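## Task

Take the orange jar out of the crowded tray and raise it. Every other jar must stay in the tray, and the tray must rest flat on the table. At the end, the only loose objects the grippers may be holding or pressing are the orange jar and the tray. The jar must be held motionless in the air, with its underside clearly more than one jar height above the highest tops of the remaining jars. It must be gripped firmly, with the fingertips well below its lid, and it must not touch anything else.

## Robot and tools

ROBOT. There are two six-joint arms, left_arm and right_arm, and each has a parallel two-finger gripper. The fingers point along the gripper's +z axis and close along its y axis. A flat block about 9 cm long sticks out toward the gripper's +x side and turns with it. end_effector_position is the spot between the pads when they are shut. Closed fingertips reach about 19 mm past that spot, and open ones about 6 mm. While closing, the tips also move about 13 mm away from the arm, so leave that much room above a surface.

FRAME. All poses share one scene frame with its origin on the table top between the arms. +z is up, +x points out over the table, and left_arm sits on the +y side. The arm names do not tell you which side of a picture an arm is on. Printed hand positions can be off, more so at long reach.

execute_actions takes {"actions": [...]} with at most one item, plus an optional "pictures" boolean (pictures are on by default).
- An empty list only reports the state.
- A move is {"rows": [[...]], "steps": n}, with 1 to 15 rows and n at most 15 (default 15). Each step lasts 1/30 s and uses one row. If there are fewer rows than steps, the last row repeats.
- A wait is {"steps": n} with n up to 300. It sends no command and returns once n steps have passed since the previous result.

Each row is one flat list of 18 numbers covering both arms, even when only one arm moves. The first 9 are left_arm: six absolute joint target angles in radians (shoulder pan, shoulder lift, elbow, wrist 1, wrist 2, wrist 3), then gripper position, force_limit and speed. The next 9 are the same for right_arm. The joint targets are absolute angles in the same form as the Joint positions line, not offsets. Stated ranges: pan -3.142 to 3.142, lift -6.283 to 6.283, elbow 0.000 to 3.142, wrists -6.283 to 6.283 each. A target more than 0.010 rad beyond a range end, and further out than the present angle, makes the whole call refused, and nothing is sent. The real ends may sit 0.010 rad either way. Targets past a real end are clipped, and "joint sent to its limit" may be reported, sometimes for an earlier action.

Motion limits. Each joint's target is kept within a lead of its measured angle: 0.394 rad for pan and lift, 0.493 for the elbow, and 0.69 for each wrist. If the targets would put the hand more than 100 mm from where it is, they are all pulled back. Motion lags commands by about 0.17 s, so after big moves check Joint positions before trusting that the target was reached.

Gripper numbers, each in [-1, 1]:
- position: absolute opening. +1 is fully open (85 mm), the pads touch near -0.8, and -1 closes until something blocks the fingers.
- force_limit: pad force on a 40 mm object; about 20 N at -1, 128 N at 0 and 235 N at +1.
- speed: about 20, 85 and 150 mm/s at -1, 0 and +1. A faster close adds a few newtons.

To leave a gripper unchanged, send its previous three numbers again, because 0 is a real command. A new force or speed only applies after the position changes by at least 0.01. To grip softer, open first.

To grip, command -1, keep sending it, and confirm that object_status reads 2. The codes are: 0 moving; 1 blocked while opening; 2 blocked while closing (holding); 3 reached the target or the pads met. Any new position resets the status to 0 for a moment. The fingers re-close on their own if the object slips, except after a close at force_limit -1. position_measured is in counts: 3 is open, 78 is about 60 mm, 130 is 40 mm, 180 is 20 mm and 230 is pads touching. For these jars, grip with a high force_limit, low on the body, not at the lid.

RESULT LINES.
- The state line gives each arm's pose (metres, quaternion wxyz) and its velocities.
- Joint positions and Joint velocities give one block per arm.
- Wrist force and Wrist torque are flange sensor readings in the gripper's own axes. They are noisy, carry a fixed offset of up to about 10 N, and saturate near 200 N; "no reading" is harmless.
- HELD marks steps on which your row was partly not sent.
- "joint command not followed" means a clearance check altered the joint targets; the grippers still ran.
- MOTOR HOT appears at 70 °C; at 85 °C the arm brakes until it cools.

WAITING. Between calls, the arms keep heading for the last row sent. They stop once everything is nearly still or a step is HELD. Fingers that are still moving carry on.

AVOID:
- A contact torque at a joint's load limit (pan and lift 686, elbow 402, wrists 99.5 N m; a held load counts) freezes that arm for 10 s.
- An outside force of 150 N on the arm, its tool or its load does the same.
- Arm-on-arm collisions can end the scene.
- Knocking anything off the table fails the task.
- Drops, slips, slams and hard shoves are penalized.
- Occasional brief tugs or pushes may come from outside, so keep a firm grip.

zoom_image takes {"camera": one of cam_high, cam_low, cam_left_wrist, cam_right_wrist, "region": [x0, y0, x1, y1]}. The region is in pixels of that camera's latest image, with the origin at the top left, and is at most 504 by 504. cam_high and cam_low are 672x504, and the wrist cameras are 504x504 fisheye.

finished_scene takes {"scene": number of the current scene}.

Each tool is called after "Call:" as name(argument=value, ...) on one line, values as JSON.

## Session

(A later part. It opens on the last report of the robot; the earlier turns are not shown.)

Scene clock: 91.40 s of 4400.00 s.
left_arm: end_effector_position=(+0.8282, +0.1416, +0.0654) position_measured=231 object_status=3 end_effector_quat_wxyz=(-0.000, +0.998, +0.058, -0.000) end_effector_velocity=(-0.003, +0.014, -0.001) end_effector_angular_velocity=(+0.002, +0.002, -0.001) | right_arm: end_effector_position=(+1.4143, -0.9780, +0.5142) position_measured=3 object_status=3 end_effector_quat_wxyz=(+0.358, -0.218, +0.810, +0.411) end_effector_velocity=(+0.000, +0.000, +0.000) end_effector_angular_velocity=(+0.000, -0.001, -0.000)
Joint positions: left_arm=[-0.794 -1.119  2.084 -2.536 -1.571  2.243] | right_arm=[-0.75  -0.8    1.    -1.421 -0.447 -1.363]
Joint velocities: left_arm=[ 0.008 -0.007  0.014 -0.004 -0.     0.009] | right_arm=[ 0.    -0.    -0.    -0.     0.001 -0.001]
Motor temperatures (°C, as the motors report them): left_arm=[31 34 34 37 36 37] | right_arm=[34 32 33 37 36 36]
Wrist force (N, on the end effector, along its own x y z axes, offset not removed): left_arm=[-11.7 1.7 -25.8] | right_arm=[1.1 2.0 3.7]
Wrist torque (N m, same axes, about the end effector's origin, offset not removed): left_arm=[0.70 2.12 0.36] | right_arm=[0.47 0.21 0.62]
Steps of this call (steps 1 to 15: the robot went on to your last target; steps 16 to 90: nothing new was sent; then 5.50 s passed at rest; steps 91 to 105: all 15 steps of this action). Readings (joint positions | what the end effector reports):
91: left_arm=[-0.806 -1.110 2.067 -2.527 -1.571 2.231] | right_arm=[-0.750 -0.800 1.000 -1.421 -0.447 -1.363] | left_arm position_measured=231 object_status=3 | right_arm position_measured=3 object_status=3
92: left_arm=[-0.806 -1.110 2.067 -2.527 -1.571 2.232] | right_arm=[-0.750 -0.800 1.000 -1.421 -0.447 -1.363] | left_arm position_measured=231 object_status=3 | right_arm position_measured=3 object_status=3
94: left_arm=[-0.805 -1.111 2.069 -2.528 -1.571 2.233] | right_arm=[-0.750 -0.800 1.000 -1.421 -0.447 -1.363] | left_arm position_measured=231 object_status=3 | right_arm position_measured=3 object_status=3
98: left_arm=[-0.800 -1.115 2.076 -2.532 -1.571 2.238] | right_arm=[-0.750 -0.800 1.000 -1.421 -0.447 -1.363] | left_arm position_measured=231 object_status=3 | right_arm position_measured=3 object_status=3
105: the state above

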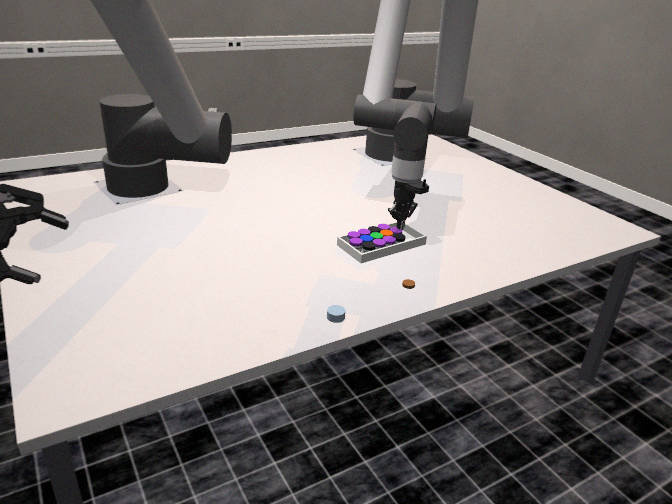

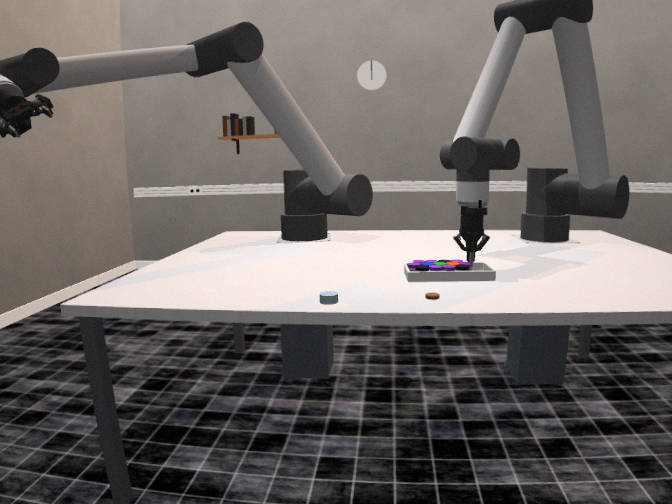

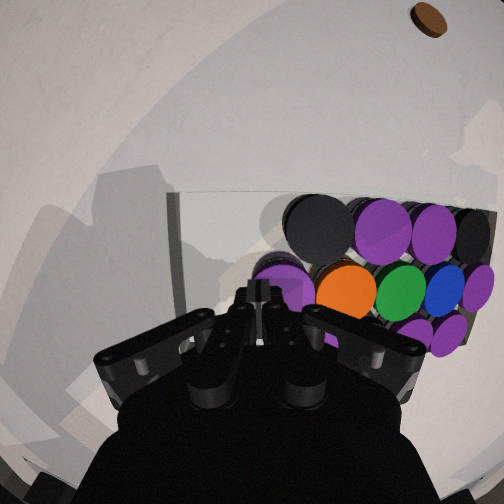

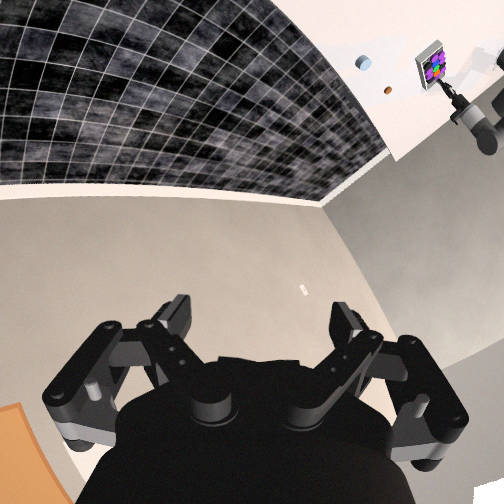

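Call:
execute_actions(actions=[{"rows":[[-0.7998,-1.1228,2.0740,-2.5220,-1.571,0.667,0.14,-1,0,-0.75,-0.8,1.0,-1.421,-0.447,-1.363,1,0,0]]}], pictures=false)

Call:
execute_actions(actions=[{"steps":20}])

Call:
zoom_image(camera="cam_left_wrist", region=[140, 190, 380, 370])

Scene clock: 108.27 s of 4400.00 s.
left_arm: end_effector_position=(+0.8293, +0.1337, +0.0722) position_measured=144 object_status=0 end_effector_quat_wxyz=(-0.000, +0.856, +0.517, -0.000) end_effector_velocity=(-0.000, -0.005, +0.003) end_effector_angular_velocity=(-0.000, -0.001, +2.785) | right_arm: end_effector_position=(+1.4143, -0.9780, +0.5142) position_measured=3 object_status=3 end_effector_quat_wxyz=(+0.358, -0.218, +0.810, +0.411) end_effector_velocity=(-0.000, +0.000, -0.000) end_effector_angular_velocity=(-0.000, +0.001, +0.001)
Joint positions: left_arm=[-0.799 -1.123  2.075 -2.522 -1.571  1.268] | right_arm=[-0.75  -0.8    1.    -1.421 -0.447 -1.363]
Joint velocities: left_arm=[-0.004 -0.001 -0.004  0.003 -0.    -2.789] | right_arm=[-0.     0.    -0.     0.002 -0.001 -0.001]
Motor temperatures (°C, as the motors report them): left_arm=[31 34 34 37 36 37] | right_arm=[34 32 33 37 36 36]
Wrist force (N, on the end effector, along its own x y z axes, offset not removed): left_arm=[-7.7 2.5 7.7] | right_arm=[1.9 1.4 -0.7]
Wrist torque (N m, same axes, about the end effector's origin, offset not removed): left_arm=[1.19 1.00 0.41] | right_arm=[0.30 0.00 0.58]
Steps of this call (steps 1 to 15: the robot went on to your last target; steps 16 to 90: nothing new was sent; then 13.37 s passed at rest; steps 91 to 105: all 15 steps of this action). Readings (joint positions | what the end effector reports):
91: left_arm=[-0.793 -1.120 2.086 -2.536 -1.571 2.244] | right_arm=[-0.750 -0.800 1.000 -1.421 -0.447 -1.363] | left_arm position_measured=231 object_status=0 | right_arm position_measured=3 object_status=3
92: left_arm=[-0.794 -1.120 2.085 -2.536 -1.571 2.242] | right_arm=[-0.750 -0.800 1.000 -1.421 -0.447 -1.363] | left_arm position_measured=231 object_status=0 | right_arm position_measured=3 object_status=3
94: left_arm=[-0.796 -1.121 2.082 -2.531 -1.571 2.197] | right_arm=[-0.750 -0.800 1.000 -1.421 -0.447 -1.363] | left_arm position_measured=224 object_status=0 | right_arm position_measured=3 object_status=3
98: left_arm=[-0.798 -1.122 2.077 -2.525 -1.571 1.925] | right_arm=[-0.750 -0.800 1.000 -1.421 -0.447 -1.363] | left_arm position_measured=196 object_status=0 | right_arm position_measured=3 object_status=3
105: the state above

Scene clock: 108.93 s of 4400.00 s.
left_arm: end_effector_position=(+0.8294, +0.1332, +0.0725) position_measured=112 object_status=3 end_effector_quat_wxyz=(-0.000, +0.666, +0.746, -0.000) end_effector_velocity=(+0.000, +0.002, -0.000) end_effector_angular_velocity=(+0.000, +0.001, +0.030) | right_arm: end_effector_position=(+1.4143, -0.9780, +0.5142) position_measured=3 object_status=3 end_effector_quat_wxyz=(+0.358, -0.218, +0.810, +0.411) end_effector_velocity=(+0.000, -0.000, +0.001) end_effector_angular_velocity=(-0.000, -0.001, -0.000)
Joint positions: left_arm=[-0.8   -1.123  2.074 -2.522 -1.571  0.671] | right_arm=[-0.75  -0.8    1.    -1.421 -0.447 -1.363]
Joint velocities: left_arm=[ 0.001 -0.001  0.001  0.    -0.    -0.029] | right_arm=[-0.     0.    -0.001 -0.     0.     0.   ]
Motor temperatures (°C, as the motors report them): left_arm=[31 34 34 37 36 37] | right_arm=[34 32 33 37 36 36]
Wrist force (N, on the end effector, along its own x y z axes, offset not removed): left_arm=[-12.5 4.4 0.6] | right_arm=[0.4 4.2 -0.1]
Wrist torque (N m, same axes, about the end effector's origin, offset not removed): left_arm=[1.65 2.10 0.36] | right_arm=[0.91 0.38 0.54]
Steps of this call (steps 1 to 20: the robot went on to your last target). Readings (joint positions | what the end effector reports):
1: left_arm=[-0.800 -1.123 2.074 -2.522 -1.571 1.173] | right_arm=[-0.750 -0.800 1.000 -1.421 -0.447 -1.363] | left_arm position_measured=136 object_status=0 | right_arm position_measured=3 object_status=3
2: left_arm=[-0.800 -1.123 2.074 -2.522 -1.571 1.080] | right_arm=[-0.750 -0.800 1.000 -1.421 -0.447 -1.363] | left_arm position_measured=128 object_status=0 | right_arm position_measured=3 object_status=3
4: left_arm=[-0.800 -1.123 2.074 -2.522 -1.571 0.918] | right_arm=[-0.750 -0.800 1.000 -1.421 -0.447 -1.363] | left_arm position_measured=117 object_status=0 | right_arm position_measured=3 object_status=3
8: left_arm=[-0.800 -1.123 2.074 -2.522 -1.571 0.755] | right_arm=[-0.750 -0.800 1.000 -1.421 -0.447 -1.363] | left_arm position_measured=112 object_status=0 | right_arm position_measured=3 object_status=3
20: the state above

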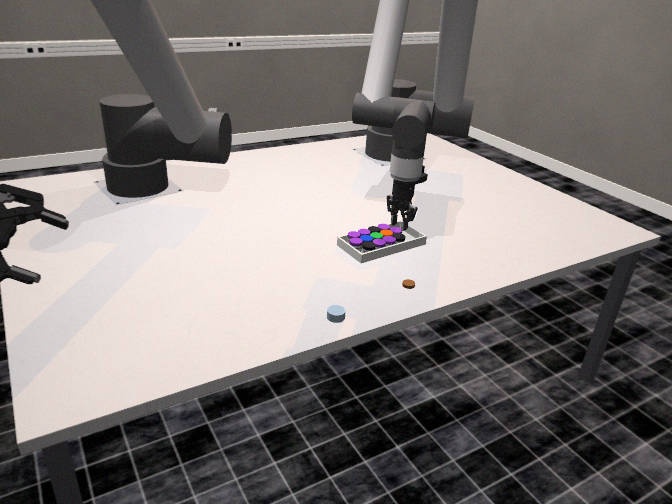

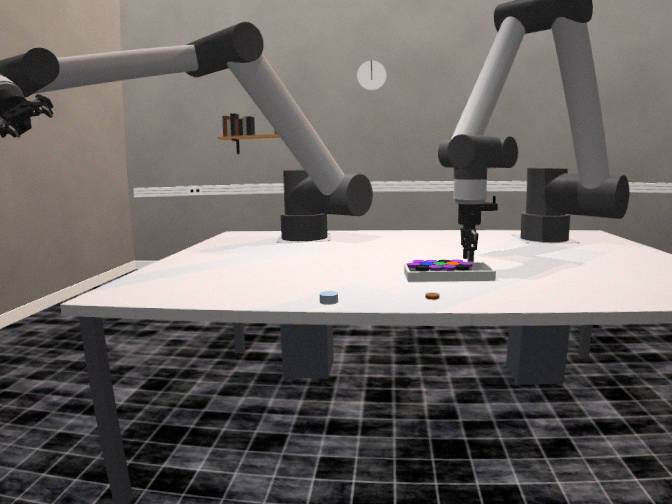

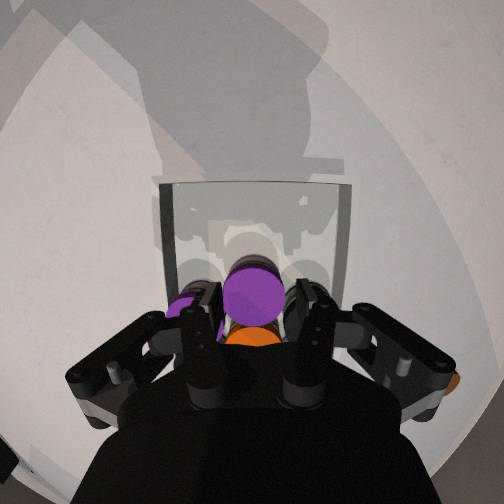

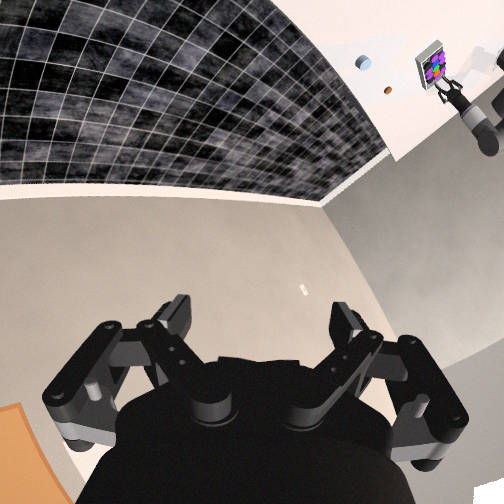

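Region (140, 190, 380, 370) of cam_left_wrist's 504x504 image, scaled by 2.100, with more detail than that image has; it fills the top 378 rows of this view, and the rest is white.

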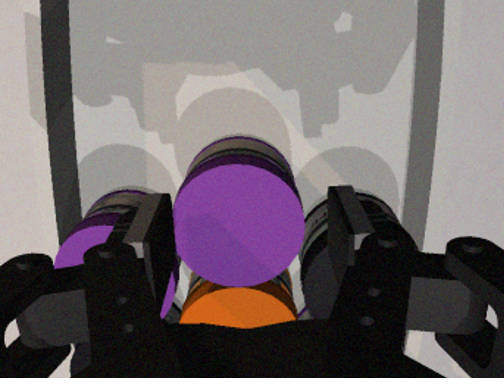

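Call:
execute_actions(actions=[{"rows":[[-0.7964,-1.1300,2.0876,-2.5283,-1.571,0.6704,0.12,-1,0,-0.75,-0.8,1.0,-1.421,-0.447,-1.363,1,0,0]],"steps":8}], pictures=false)

Call:
execute_actions(actions=[{"rows":[[-0.7964,-1.1085,2.0939,-2.5561,-1.571,0.6704,0.12,-1,0,-0.75,-0.8,1.0,-1.421,-0.447,-1.363,1,0,0]],"steps":12}], pictures=false)

Call:
execute_actions(actions=[{"rows":[[-0.8002,-1.1054,2.0881,-2.5534,-1.571,0.6666,0.12,-1,0,-0.75,-0.8,1.0,-1.421,-0.447,-1.363,1,0,0]]}])

Call:
zoom_image(camera="cam_low", region=[420, 220, 510, 290])

Scene clock: 120.73 s of 4400.00 s.
left_arm: end_effector_position=(+0.8255, +0.1403, +0.0726) position_measured=114 object_status=0 end_effector_quat_wxyz=(+0.000, +0.665, +0.747, -0.000) end_effector_velocity=(-0.009, +0.018, -0.001) end_effector_angular_velocity=(+0.001, +0.001, +0.001) | right_arm: end_effector_position=(+1.4143, -0.9780, +0.5142) position_measured=3 object_status=3 end_effector_quat_wxyz=(+0.358, -0.218, +0.810, +0.411) end_effector_velocity=(-0.001, -0.000, -0.001) end_effector_angular_velocity=(-0.000, +0.002, +0.000)
Joint positions: left_arm=[-0.797 -1.128  2.084 -2.527 -1.571  0.67 ] | right_arm=[-0.75  -0.8    1.    -1.421 -0.447 -1.363]
Joint velocities: left_arm=[ 0.007 -0.012  0.026 -0.011 -0.     0.006] | right_arm=[-0.     0.     0.001  0.001 -0.001 -0.   ]
Motor temperatures (°C, as the motors report them): left_arm=[31 34 34 37 36 37] | right_arm=[34 32 33 37 36 36]
Wrist force (N, on the end effector, along its own x y z axes, offset not removed): left_arm=[-10.5 5.1 1.8] | right_arm=[1.1 1.5 0.2]
Wrist torque (N m, same axes, about the end effector's origin, offset not removed): left_arm=[1.80 1.60 0.38] | right_arm=[0.40 0.34 0.52]
Steps of this call (steps 1 to 30: the robot went on to your last target; steps 31 to 90: nothing new was sent; then 8.53 s passed at rest; steps 91 to 98: all 8 steps of this action). Readings (joint positions | what the end effector reports):
91: left_arm=[-0.800 -1.123 2.074 -2.522 -1.571 0.667] | right_arm=[-0.750 -0.800 1.000 -1.421 -0.447 -1.363] | left_arm position_measured=112 object_status=0 | right_arm position_measured=3 object_status=3
92: left_arm=[-0.800 -1.123 2.075 -2.522 -1.571 0.667] | right_arm=[-0.750 -0.800 1.000 -1.421 -0.447 -1.363] | left_arm position_measured=112 object_status=0 | right_arm position_measured=3 object_status=3
94: left_arm=[-0.799 -1.126 2.079 -2.524 -1.571 0.668] | right_arm=[-0.750 -0.800 1.000 -1.421 -0.447 -1.363] | left_arm position_measured=113 object_status=0 | right_arm position_measured=3 object_status=3
98: the state above

Scene clock: 121.13 s of 4400.00 s.
left_arm: end_effector_position=(+0.8245, +0.1425, +0.0545) position_measured=114 object_status=3 end_effector_quat_wxyz=(-0.000, +0.665, +0.747, -0.000) end_effector_velocity=(-0.000, +0.001, -0.011) end_effector_angular_velocity=(-0.000, -0.000, +0.001) | right_arm: end_effector_position=(+1.4143, -0.9780, +0.5142) position_measured=3 object_status=3 end_effector_quat_wxyz=(+0.358, -0.218, +0.810, +0.411) end_effector_velocity=(+0.000, -0.000, +0.000) end_effector_angular_velocity=(-0.001, -0.001, +0.000)
Joint positions: left_arm=[-0.797 -1.11   2.093 -2.554 -1.571  0.67 ] | right_arm=[-0.75  -0.8    1.    -1.421 -0.447 -1.363]
Joint velocities: left_arm=[ 0.     0.012  0.005 -0.017  0.    -0.   ] | right_arm=[ 0.     0.    -0.    -0.001 -0.    -0.   ]
Motor temperatures (°C, as the motors report them): left_arm=[31 34 34 37 36 37] | right_arm=[34 32 33 37 36 36]
Wrist force (N, on the end effector, along its own x y z axes, offset not removed): left_arm=[-7.0 5.9 4.2] | right_arm=[0.6 1.2 -0.7]
Wrist torque (N m, same axes, about the end effector's origin, offset not removed): left_arm=[1.86 1.02 0.31] | right_arm=[0.36 0.32 0.56]
Steps of this call (steps 1 to 12: all 12 steps of this action). Readings (joint positions | what the end effector reports):
1: left_arm=[-0.797 -1.129 2.085 -2.527 -1.571 0.670] | right_arm=[-0.750 -0.800 1.000 -1.421 -0.447 -1.363] | left_arm position_measured=114 object_status=0 | right_arm position_measured=3 object_status=3
2: left_arm=[-0.797 -1.128 2.086 -2.529 -1.571 0.670] | right_arm=[-0.750 -0.800 1.000 -1.421 -0.447 -1.363] | left_arm position_measured=114 object_status=0 | right_arm position_measured=3 object_status=3
4: left_arm=[-0.797 -1.121 2.089 -2.538 -1.571 0.670] | right_arm=[-0.750 -0.800 1.000 -1.421 -0.447 -1.363] | left_arm position_measured=114 object_status=3 | right_arm position_measured=3 object_status=3
8: left_arm=[-0.797 -1.113 2.092 -2.550 -1.571 0.670] | right_arm=[-0.750 -0.800 1.000 -1.421 -0.447 -1.363] | left_arm position_measured=114 object_status=3 | right_arm position_measured=3 object_status=3
12: the state above

Scene clock: 121.63 s of 4400.00 s.
left_arm: end_effector_position=(+0.8253, +0.1371, +0.0529) position_measured=114 object_status=3 end_effector_quat_wxyz=(-0.000, +0.665, +0.747, -0.000) end_effector_velocity=(-0.001, -0.001, -0.001) end_effector_angular_velocity=(+0.002, +0.001, -0.001) | right_arm: end_effector_position=(+1.4143, -0.9780, +0.5142) position_measured=3 object_status=3 end_effector_quat_wxyz=(+0.358, -0.218, +0.810, +0.411) end_effector_velocity=(-0.000, +0.000, -0.000) end_effector_angular_velocity=(+0.001, +0.000, -0.000)
Joint positions: left_arm=[-0.8   -1.106  2.088 -2.553 -1.571  0.667] | right_arm=[-0.75  -0.8    1.    -1.421 -0.447 -1.363]
Joint velocities: left_arm=[-0.002  0.001  0.     0.001  0.    -0.001] | right_arm=[-0.    -0.     0.    -0.     0.001  0.   ]
Motor temperatures (°C, as the motors report them): left_arm=[31 34 34 37 36 37] | right_arm=[34 32 33 37 36 36]
Wrist force (N, on the end effector, along its own x y z axes, offset not removed): left_arm=[-11.8 0.9 0.0] | right_arm=[-0.4 3.2 0.6]
Wrist torque (N m, same axes, about the end effector's origin, offset not removed): left_arm=[0.80 1.94 0.22] | right_arm=[0.75 0.59 0.57]
Steps of this call (steps 1 to 15: all 15 steps of this action). Readings (joint positions | what the end effector reports):
1: left_arm=[-0.796 -1.110 2.093 -2.554 -1.571 0.670] | right_arm=[-0.750 -0.800 1.000 -1.421 -0.447 -1.363] | left_arm position_measured=114 object_status=3 | right_arm position_measured=3 object_status=3
2: left_arm=[-0.797 -1.109 2.093 -2.555 -1.571 0.670] | right_arm=[-0.750 -0.800 1.000 -1.421 -0.447 -1.363] | left_arm position_measured=114 object_status=3 | right_arm position_measured=3 object_status=3
4: left_arm=[-0.798 -1.108 2.092 -2.555 -1.571 0.669] | right_arm=[-0.750 -0.800 1.000 -1.421 -0.447 -1.363] | left_arm position_measured=114 object_status=3 | right_arm position_measured=3 object_status=3
8: left_arm=[-0.799 -1.106 2.089 -2.554 -1.571 0.667] | right_arm=[-0.750 -0.800 1.000 -1.421 -0.447 -1.363] | left_arm position_measured=114 object_status=3 | right_arm position_measured=3 object_status=3
15: the state above

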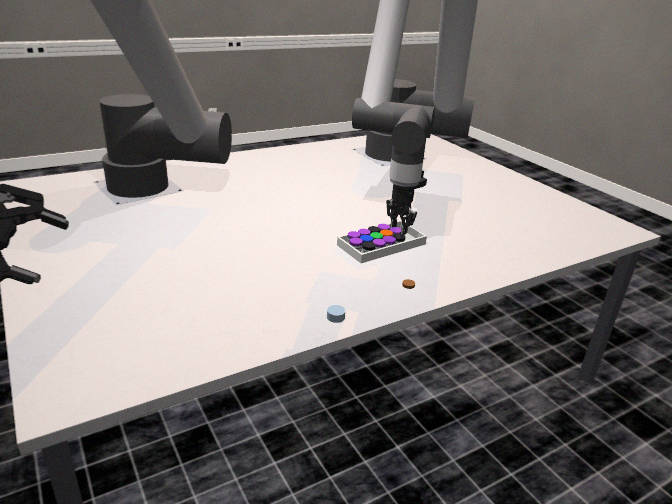

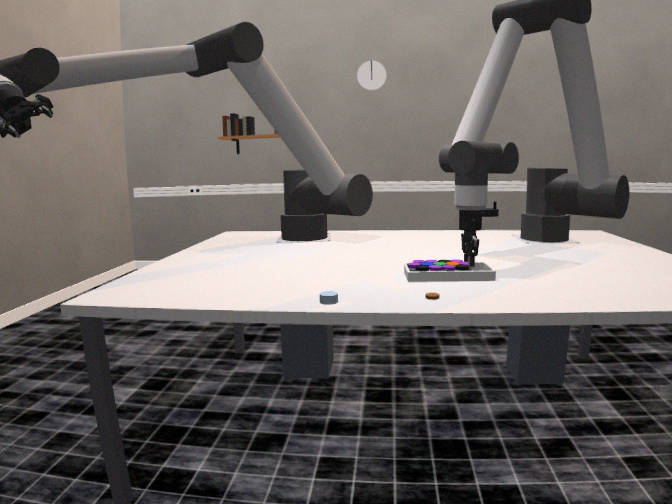

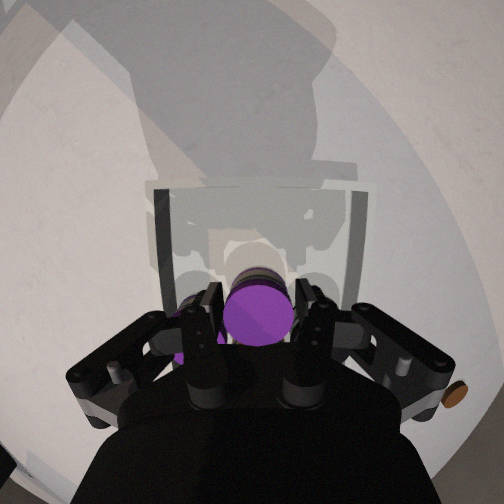

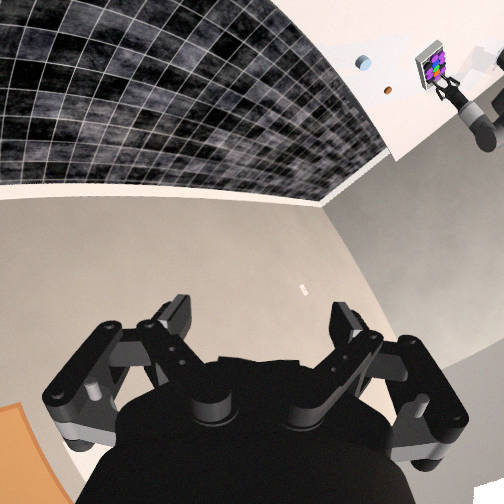

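Region (420, 220, 510, 290) of cam_low's 672x504 image, scaled by 5.600, with more detail than that image has.

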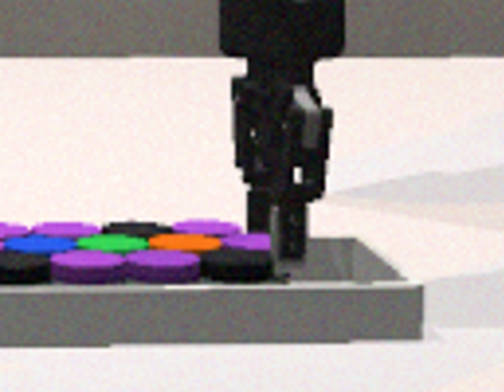

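Call:
execute_actions(actions=[{"rows":[[-0.8021,-1.1039,2.0852,-2.5521,-1.571,0.6647,-1,-0.9,-1,-0.75,-0.8,1.0,-1.421,-0.447,-1.363,1,0,0]]}], pictures=false)

Call:
execute_actions(actions=[{"rows":[[-0.7922,-1.1125,2.0996,-2.5578,-1.571,0.6746,-1,-0.9,-1,-0.75,-0.8,1.0,-1.421,-0.447,-1.363,1,0,0]],"steps":10}])

Scene clock: 129.20 s of 4400.00 s.
left_arm: end_effector_position=(+0.8257, +0.1338, +0.0529) position_measured=125 object_status=0 end_effector_quat_wxyz=(+0.000, +0.665, +0.747, -0.000) end_effector_velocity=(-0.000, -0.001, -0.000) end_effector_angular_velocity=(+0.001, +0.000, -0.000) | right_arm: end_effector_position=(+1.4143, -0.9780, +0.5142) position_measured=3 object_status=3 end_effector_quat_wxyz=(+0.358, -0.218, +0.810, +0.411) end_effector_velocity=(-0.000, -0.000, -0.000) end_effector_angular_velocity=(-0.001, +0.001, +0.000)
Joint positions: left_arm=[-0.802 -1.104  2.085 -2.552 -1.571  0.665] | right_arm=[-0.75  -0.8    1.    -1.421 -0.447 -1.363]
Joint velocities: left_arm=[-0.001  0.    -0.     0.     0.    -0.   ] | right_arm=[-0.    -0.    -0.001  0.001 -0.002  0.001]
Motor temperatures (°C, as the motors report them): left_arm=[31 34 34 37 36 37] | right_arm=[34 32 33 37 36 36]
Wrist force (N, on the end effector, along its own x y z axes, offset not removed): left_arm=[2.9 0.4 -10.5] | right_arm=[1.3 -0.3 -0.6]
Wrist torque (N m, same axes, about the end effector's origin, offset not removed): left_arm=[1.05 0.71 0.31] | right_arm=[0.04 0.17 0.57]
Steps of this call (steps 1 to 15: the robot went on to your last target; steps 16 to 90: nothing new was sent; then 4.07 s passed at rest; steps 91 to 105: all 15 steps of this action). Readings (joint positions | what the end effector reports):
91: left_arm=[-0.800 -1.105 2.088 -2.553 -1.571 0.667] | right_arm=[-0.750 -0.800 1.000 -1.421 -0.447 -1.363] | left_arm position_measured=114 object_status=0 | right_arm position_measured=3 object_status=3
92: left_arm=[-0.800 -1.105 2.088 -2.553 -1.571 0.666] | right_arm=[-0.750 -0.800 1.000 -1.421 -0.447 -1.363] | left_arm position_measured=114 object_status=0 | right_arm position_measured=3 object_status=3
94: left_arm=[-0.801 -1.105 2.087 -2.553 -1.571 0.666] | right_arm=[-0.750 -0.800 1.000 -1.421 -0.447 -1.363] | left_arm position_measured=115 object_status=0 | right_arm position_measured=3 object_status=3
98: left_arm=[-0.802 -1.104 2.086 -2.552 -1.571 0.665] | right_arm=[-0.750 -0.800 1.000 -1.421 -0.447 -1.363] | left_arm position_measured=122 object_status=0 | right_arm position_measured=3 object_status=3
105: the state above

Scene clock: 129.53 s of 4400.00 s.
left_arm: end_effector_position=(+0.8240, +0.1468, +0.0537) position_measured=125 object_status=2 end_effector_quat_wxyz=(+0.000, +0.665, +0.747, -0.000) end_effector_velocity=(-0.003, +0.017, -0.000) end_effector_angular_velocity=(+0.001, +0.002, +0.000) | right_arm: end_effector_position=(+1.4143, -0.9780, +0.5142) position_measured=3 object_status=3 end_effector_quat_wxyz=(+0.358, -0.218, +0.810, +0.411) end_effector_velocity=(-0.000, -0.000, -0.000) end_effector_angular_velocity=(+0.000, +0.001, -0.000)
Joint positions: left_arm=[-0.794 -1.111  2.098 -2.557 -1.571  0.673] | right_arm=[-0.75  -0.8    1.    -1.421 -0.447 -1.363]
Joint velocities: left_arm=[ 0.01  -0.008  0.016 -0.006 -0.     0.01 ] | right_arm=[-0. -0.  0.  0. -0.  0.]
Motor temperatures (°C, as the motors report them): left_arm=[31 34 34 37 36 37] | right_arm=[34 32 33 37 36 36]
Wrist force (N, on the end effector, along its own x y z axes, offset not removed): left_arm=[-10.9 5.3 -11.6] | right_arm=[2.9 3.5 -0.1]
Wrist torque (N m, same axes, about the end effector's origin, offset not removed): left_arm=[1.49 0.97 0.52] | right_arm=[0.66 -0.01 0.57]
Steps of this call (steps 1 to 10: all 10 steps of this action). Readings (joint positions | what the end effector reports):
1: left_arm=[-0.802 -1.104 2.085 -2.552 -1.571 0.665] | right_arm=[-0.750 -0.800 1.000 -1.421 -0.447 -1.363] | left_arm position_measured=125 object_status=2 | right_arm position_measured=3 object_status=3
2: left_arm=[-0.802 -1.104 2.086 -2.552 -1.571 0.665] | right_arm=[-0.750 -0.800 1.000 -1.421 -0.447 -1.363] | left_arm position_measured=125 object_status=2 | right_arm position_measured=3 object_status=3
4: left_arm=[-0.798 -1.107 2.090 -2.554 -1.571 0.668] | right_arm=[-0.750 -0.800 1.000 -1.421 -0.447 -1.363] | left_arm position_measured=125 object_status=2 | right_arm position_measured=3 object_status=3
8: left_arm=[-0.795 -1.111 2.096 -2.557 -1.571 0.672] | right_arm=[-0.750 -0.800 1.000 -1.421 -0.447 -1.363] | left_arm position_measured=125 object_status=2 | right_arm position_measured=3 object_status=3
10: the state above

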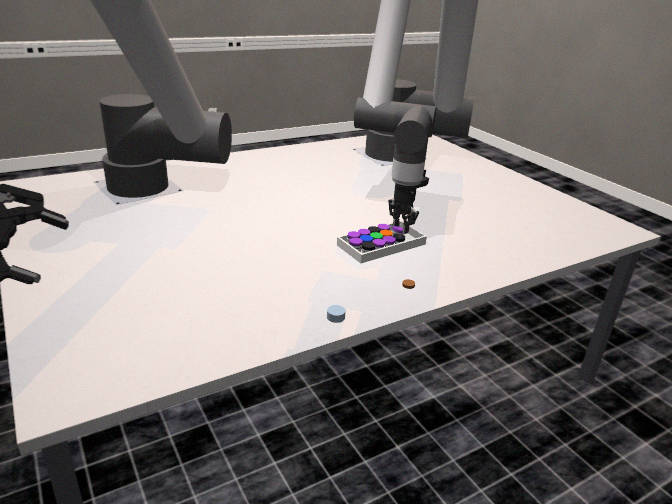

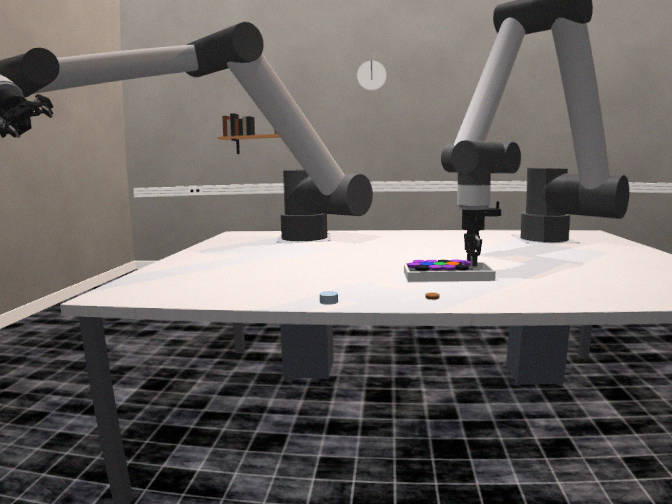

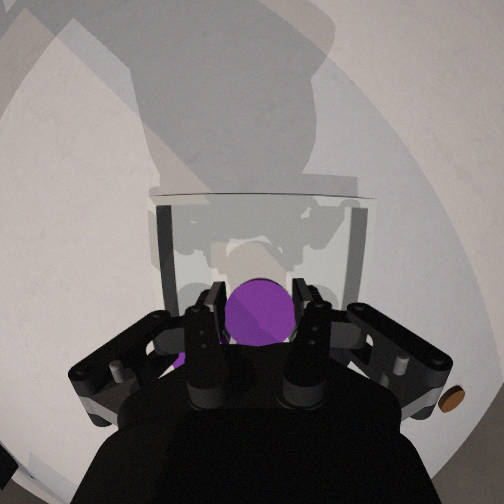

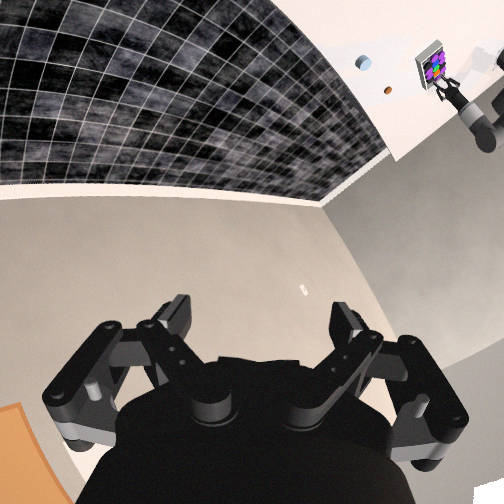

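Call:
execute_actions(actions=[{"rows":[[-0.8015,-1.1044,2.0862,-2.5525,-1.571,0.6653,-1,-0.9,-1,-0.75,-0.8,1.0,-1.421,-0.447,-1.363,1,0,0]],"steps":13}], pictures=false)

Call:
execute_actions(actions=[{"rows":[[-0.8015,-1.1098,2.0846,-2.5455,-1.571,0.6653,-1,-0.9,-1,-0.75,-0.8,1.0,-1.421,-0.447,-1.363,1,0,0]],"steps":9}], pictures=false)

Call:
execute_actions(actions=[{"rows":[[-0.7872,-1.1208,2.1058,-2.5557,-1.571,0.6796,-1,-0.9,-1,-0.75,-0.8,1.0,-1.421,-0.447,-1.363,1,0,0]],"steps":10}])

Scene clock: 135.30 s of 4400.00 s.
left_arm: end_effector_position=(+0.8254, +0.1358, +0.0528) position_measured=125 object_status=2 end_effector_quat_wxyz=(-0.000, +0.665, +0.747, -0.000) end_effector_velocity=(+0.002, -0.008, +0.001) end_effector_angular_velocity=(-0.002, -0.001, -0.000) | right_arm: end_effector_position=(+1.4143, -0.9780, +0.5142) position_measured=3 object_status=3 end_effector_quat_wxyz=(+0.358, -0.218, +0.810, +0.411) end_effector_velocity=(-0.000, +0.000, -0.000) end_effector_angular_velocity=(+0.000, +0.000, +0.000)
Joint positions: left_arm=[-0.801 -1.105  2.087 -2.553 -1.571  0.666] | right_arm=[-0.75  -0.8    1.    -1.421 -0.447 -1.363]
Joint velocities: left_arm=[-0.005  0.003 -0.008  0.003 -0.    -0.004] | right_arm=[ 0.     0.     0.     0.001  0.    -0.   ]
Motor temperatures (°C, as the motors report them): left_arm=[31 34 34 37 36 37] | right_arm=[34 32 33 37 36 36]
Wrist force (N, on the end effector, along its own x y z axes, offset not removed): left_arm=[-11.7 0.5 -0.2] | right_arm=[3.3 2.8 1.3]
Wrist torque (N m, same axes, about the end effector's origin, offset not removed): left_arm=[0.80 2.41 0.41] | right_arm=[0.63 -0.07 0.57]
Steps of this call (steps 1 to 15: the robot went on to your last target; steps 16 to 90: nothing new was sent; then 2.33 s passed at rest; steps 91 to 103: all 13 steps of this action). Readings (joint positions | what the end effector reports):
91: left_arm=[-0.792 -1.113 2.100 -2.558 -1.571 0.675] | right_arm=[-0.750 -0.800 1.000 -1.421 -0.447 -1.363] | left_arm position_measured=125 object_status=2 | right_arm position_measured=3 object_status=3
92: left_arm=[-0.793 -1.112 2.099 -2.558 -1.571 0.674] | right_arm=[-0.750 -0.800 1.000 -1.421 -0.447 -1.363] | left_arm position_measured=125 object_status=2 | right_arm position_measured=3 object_status=3
94: left_arm=[-0.796 -1.109 2.095 -2.556 -1.571 0.671] | right_arm=[-0.750 -0.800 1.000 -1.421 -0.447 -1.363] | left_arm position_measured=125 object_status=2 | right_arm position_measured=3 object_status=3
98: left_arm=[-0.799 -1.106 2.089 -2.554 -1.571 0.667] | right_arm=[-0.750 -0.800 1.000 -1.421 -0.447 -1.363] | left_arm position_measured=125 object_status=2 | right_arm position_measured=3 object_status=3
103: the state above

Scene clock: 135.60 s of 4400.00 s.
left_arm: end_effector_position=(+0.8255, +0.1349, +0.0569) position_measured=125 object_status=2 end_effector_quat_wxyz=(-0.000, +0.665, +0.747, -0.000) end_effector_velocity=(+0.001, -0.001, +0.007) end_effector_angular_velocity=(-0.000, -0.001, -0.000) | right_arm: end_effector_position=(+1.4143, -0.9780, +0.5142) position_measured=3 object_status=3 end_effector_quat_wxyz=(+0.358, -0.218, +0.810, +0.411) end_effector_velocity=(+0.000, -0.001, +0.001) end_effector_angular_velocity=(+0.000, -0.002, -0.001)
Joint positions: left_arm=[-0.801 -1.109  2.085 -2.547 -1.571  0.665] | right_arm=[-0.75  -0.8    1.    -1.421 -0.447 -1.363]
Joint velocities: left_arm=[-0.    -0.007 -0.004  0.01   0.     0.   ] | right_arm=[-0.     0.    -0.001 -0.     0.001  0.   ]
Motor temperatures (°C, as the motors report them): left_arm=[31 34 34 37 36 37] | right_arm=[34 32 33 37 36 36]
Wrist force (N, on the end effector, along its own x y z axes, offset not removed): left_arm=[-7.7 5.7 5.6] | right_arm=[3.0 3.9 2.1]
Wrist torque (N m, same axes, about the end effector's origin, offset not removed): left_arm=[1.83 1.60 0.24] | right_arm=[0.73 -0.10 0.61]
Steps of this call (steps 1 to 9: all 9 steps of this action). Readings (joint positions | what the end effector reports):
1: left_arm=[-0.801 -1.105 2.087 -2.553 -1.571 0.666] | right_arm=[-0.750 -0.800 1.000 -1.421 -0.447 -1.363] | left_arm position_measured=125 object_status=2 | right_arm position_measured=3 object_status=3
2: left_arm=[-0.801 -1.105 2.087 -2.552 -1.571 0.666] | right_arm=[-0.750 -0.800 1.000 -1.421 -0.447 -1.363] | left_arm position_measured=125 object_status=2 | right_arm position_measured=3 object_status=3
4: left_arm=[-0.801 -1.107 2.086 -2.550 -1.571 0.665] | right_arm=[-0.750 -0.800 1.000 -1.421 -0.447 -1.363] | left_arm position_measured=125 object_status=2 | right_arm position_measured=3 object_status=3
8: left_arm=[-0.801 -1.109 2.085 -2.547 -1.571 0.665] | right_arm=[-0.750 -0.800 1.000 -1.421 -0.447 -1.363] | left_arm position_measured=125 object_status=2 | right_arm position_measured=3 object_status=3
9: the state above

Scene clock: 135.93 s of 4400.00 s.
left_arm: end_effector_position=(+0.8230, +0.1537, +0.0578) position_measured=125 object_status=2 end_effector_quat_wxyz=(+0.000, +0.665, +0.747, -0.000) end_effector_velocity=(-0.001, +0.021, +0.001) end_effector_angular_velocity=(-0.002, -0.002, +0.001) | right_arm: end_effector_position=(+1.4143, -0.9780, +0.5142) position_measured=3 object_status=3 end_effector_quat_wxyz=(+0.358, -0.218, +0.810, +0.411) end_effector_velocity=(+0.000, -0.000, +0.001) end_effector_angular_velocity=(+0.001, +0.000, -0.001)
Joint positions: left_arm=[-0.789 -1.119  2.103 -2.554 -1.571  0.678] | right_arm=[-0.75  -0.8    1.    -1.421 -0.447 -1.363]
Joint velocities: left_arm=[ 0.015 -0.011  0.019 -0.01   0.     0.014] | right_arm=[-0.     0.    -0.001  0.001  0.001  0.001]
Motor temperatures (°C, as the motors report them): left_arm=[31 34 34 37 36 37] | right_arm=[34 32 33 37 36 36]
Wrist force (N, on the end effector, along its own x y z axes, offset not removed): left_arm=[-12.1 6.0 3.9] | right_arm=[-2.6 2.1 1.3]
Wrist torque (N m, same axes, about the end effector's origin, offset not removed): left_arm=[1.96 2.08 0.32] | right_arm=[0.45 0.87 0.55]
Steps of this call (steps 1 to 10: all 10 steps of this action). Readings (joint positions | what the end effector reports):
1: left_arm=[-0.801 -1.109 2.085 -2.546 -1.571 0.665] | right_arm=[-0.750 -0.800 1.000 -1.421 -0.447 -1.363] | left_arm position_measured=125 object_status=2 | right_arm position_measured=3 object_status=3
2: left_arm=[-0.801 -1.110 2.086 -2.547 -1.571 0.666] | right_arm=[-0.750 -0.800 1.000 -1.421 -0.447 -1.363] | left_arm position_measured=125 object_status=2 | right_arm position_measured=3 object_status=3
4: left_arm=[-0.796 -1.114 2.093 -2.550 -1.571 0.671] | right_arm=[-0.750 -0.800 1.000 -1.421 -0.447 -1.363] | left_arm position_measured=125 object_status=2 | right_arm position_measured=3 object_status=3
8: left_arm=[-0.790 -1.118 2.101 -2.554 -1.571 0.676] | right_arm=[-0.750 -0.800 1.000 -1.421 -0.447 -1.363] | left_arm position_measured=125 object_status=2 | right_arm position_measured=3 object_status=3
10: the state above

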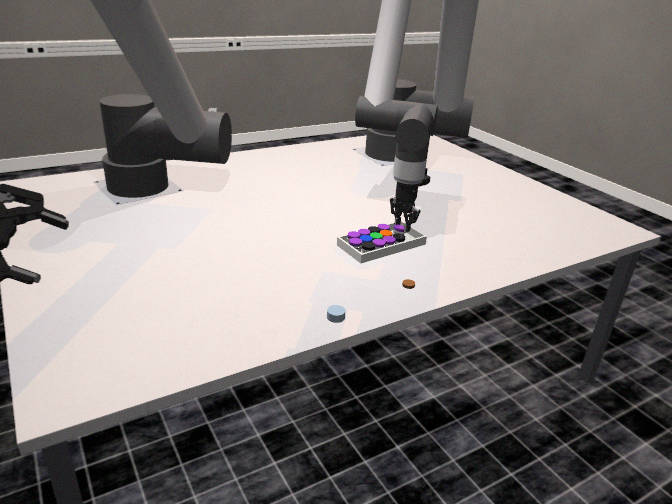

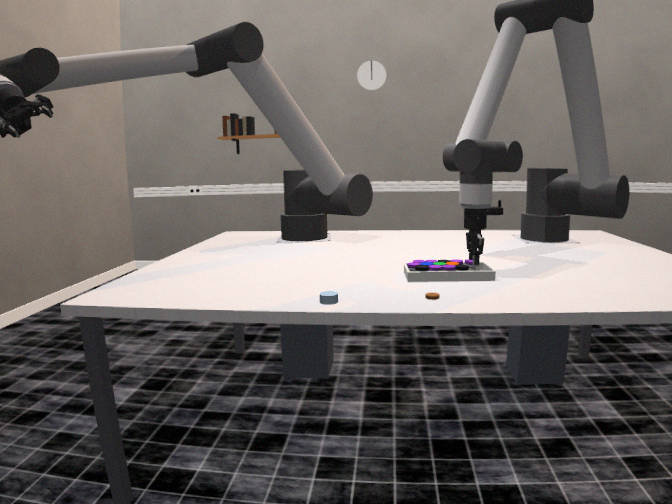

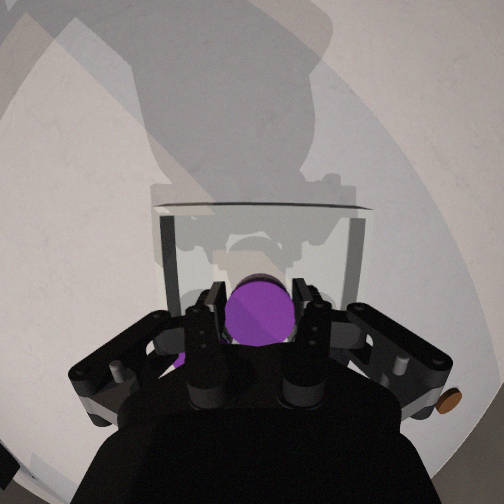

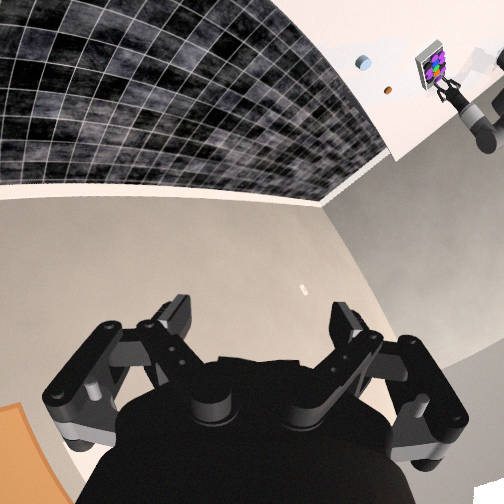

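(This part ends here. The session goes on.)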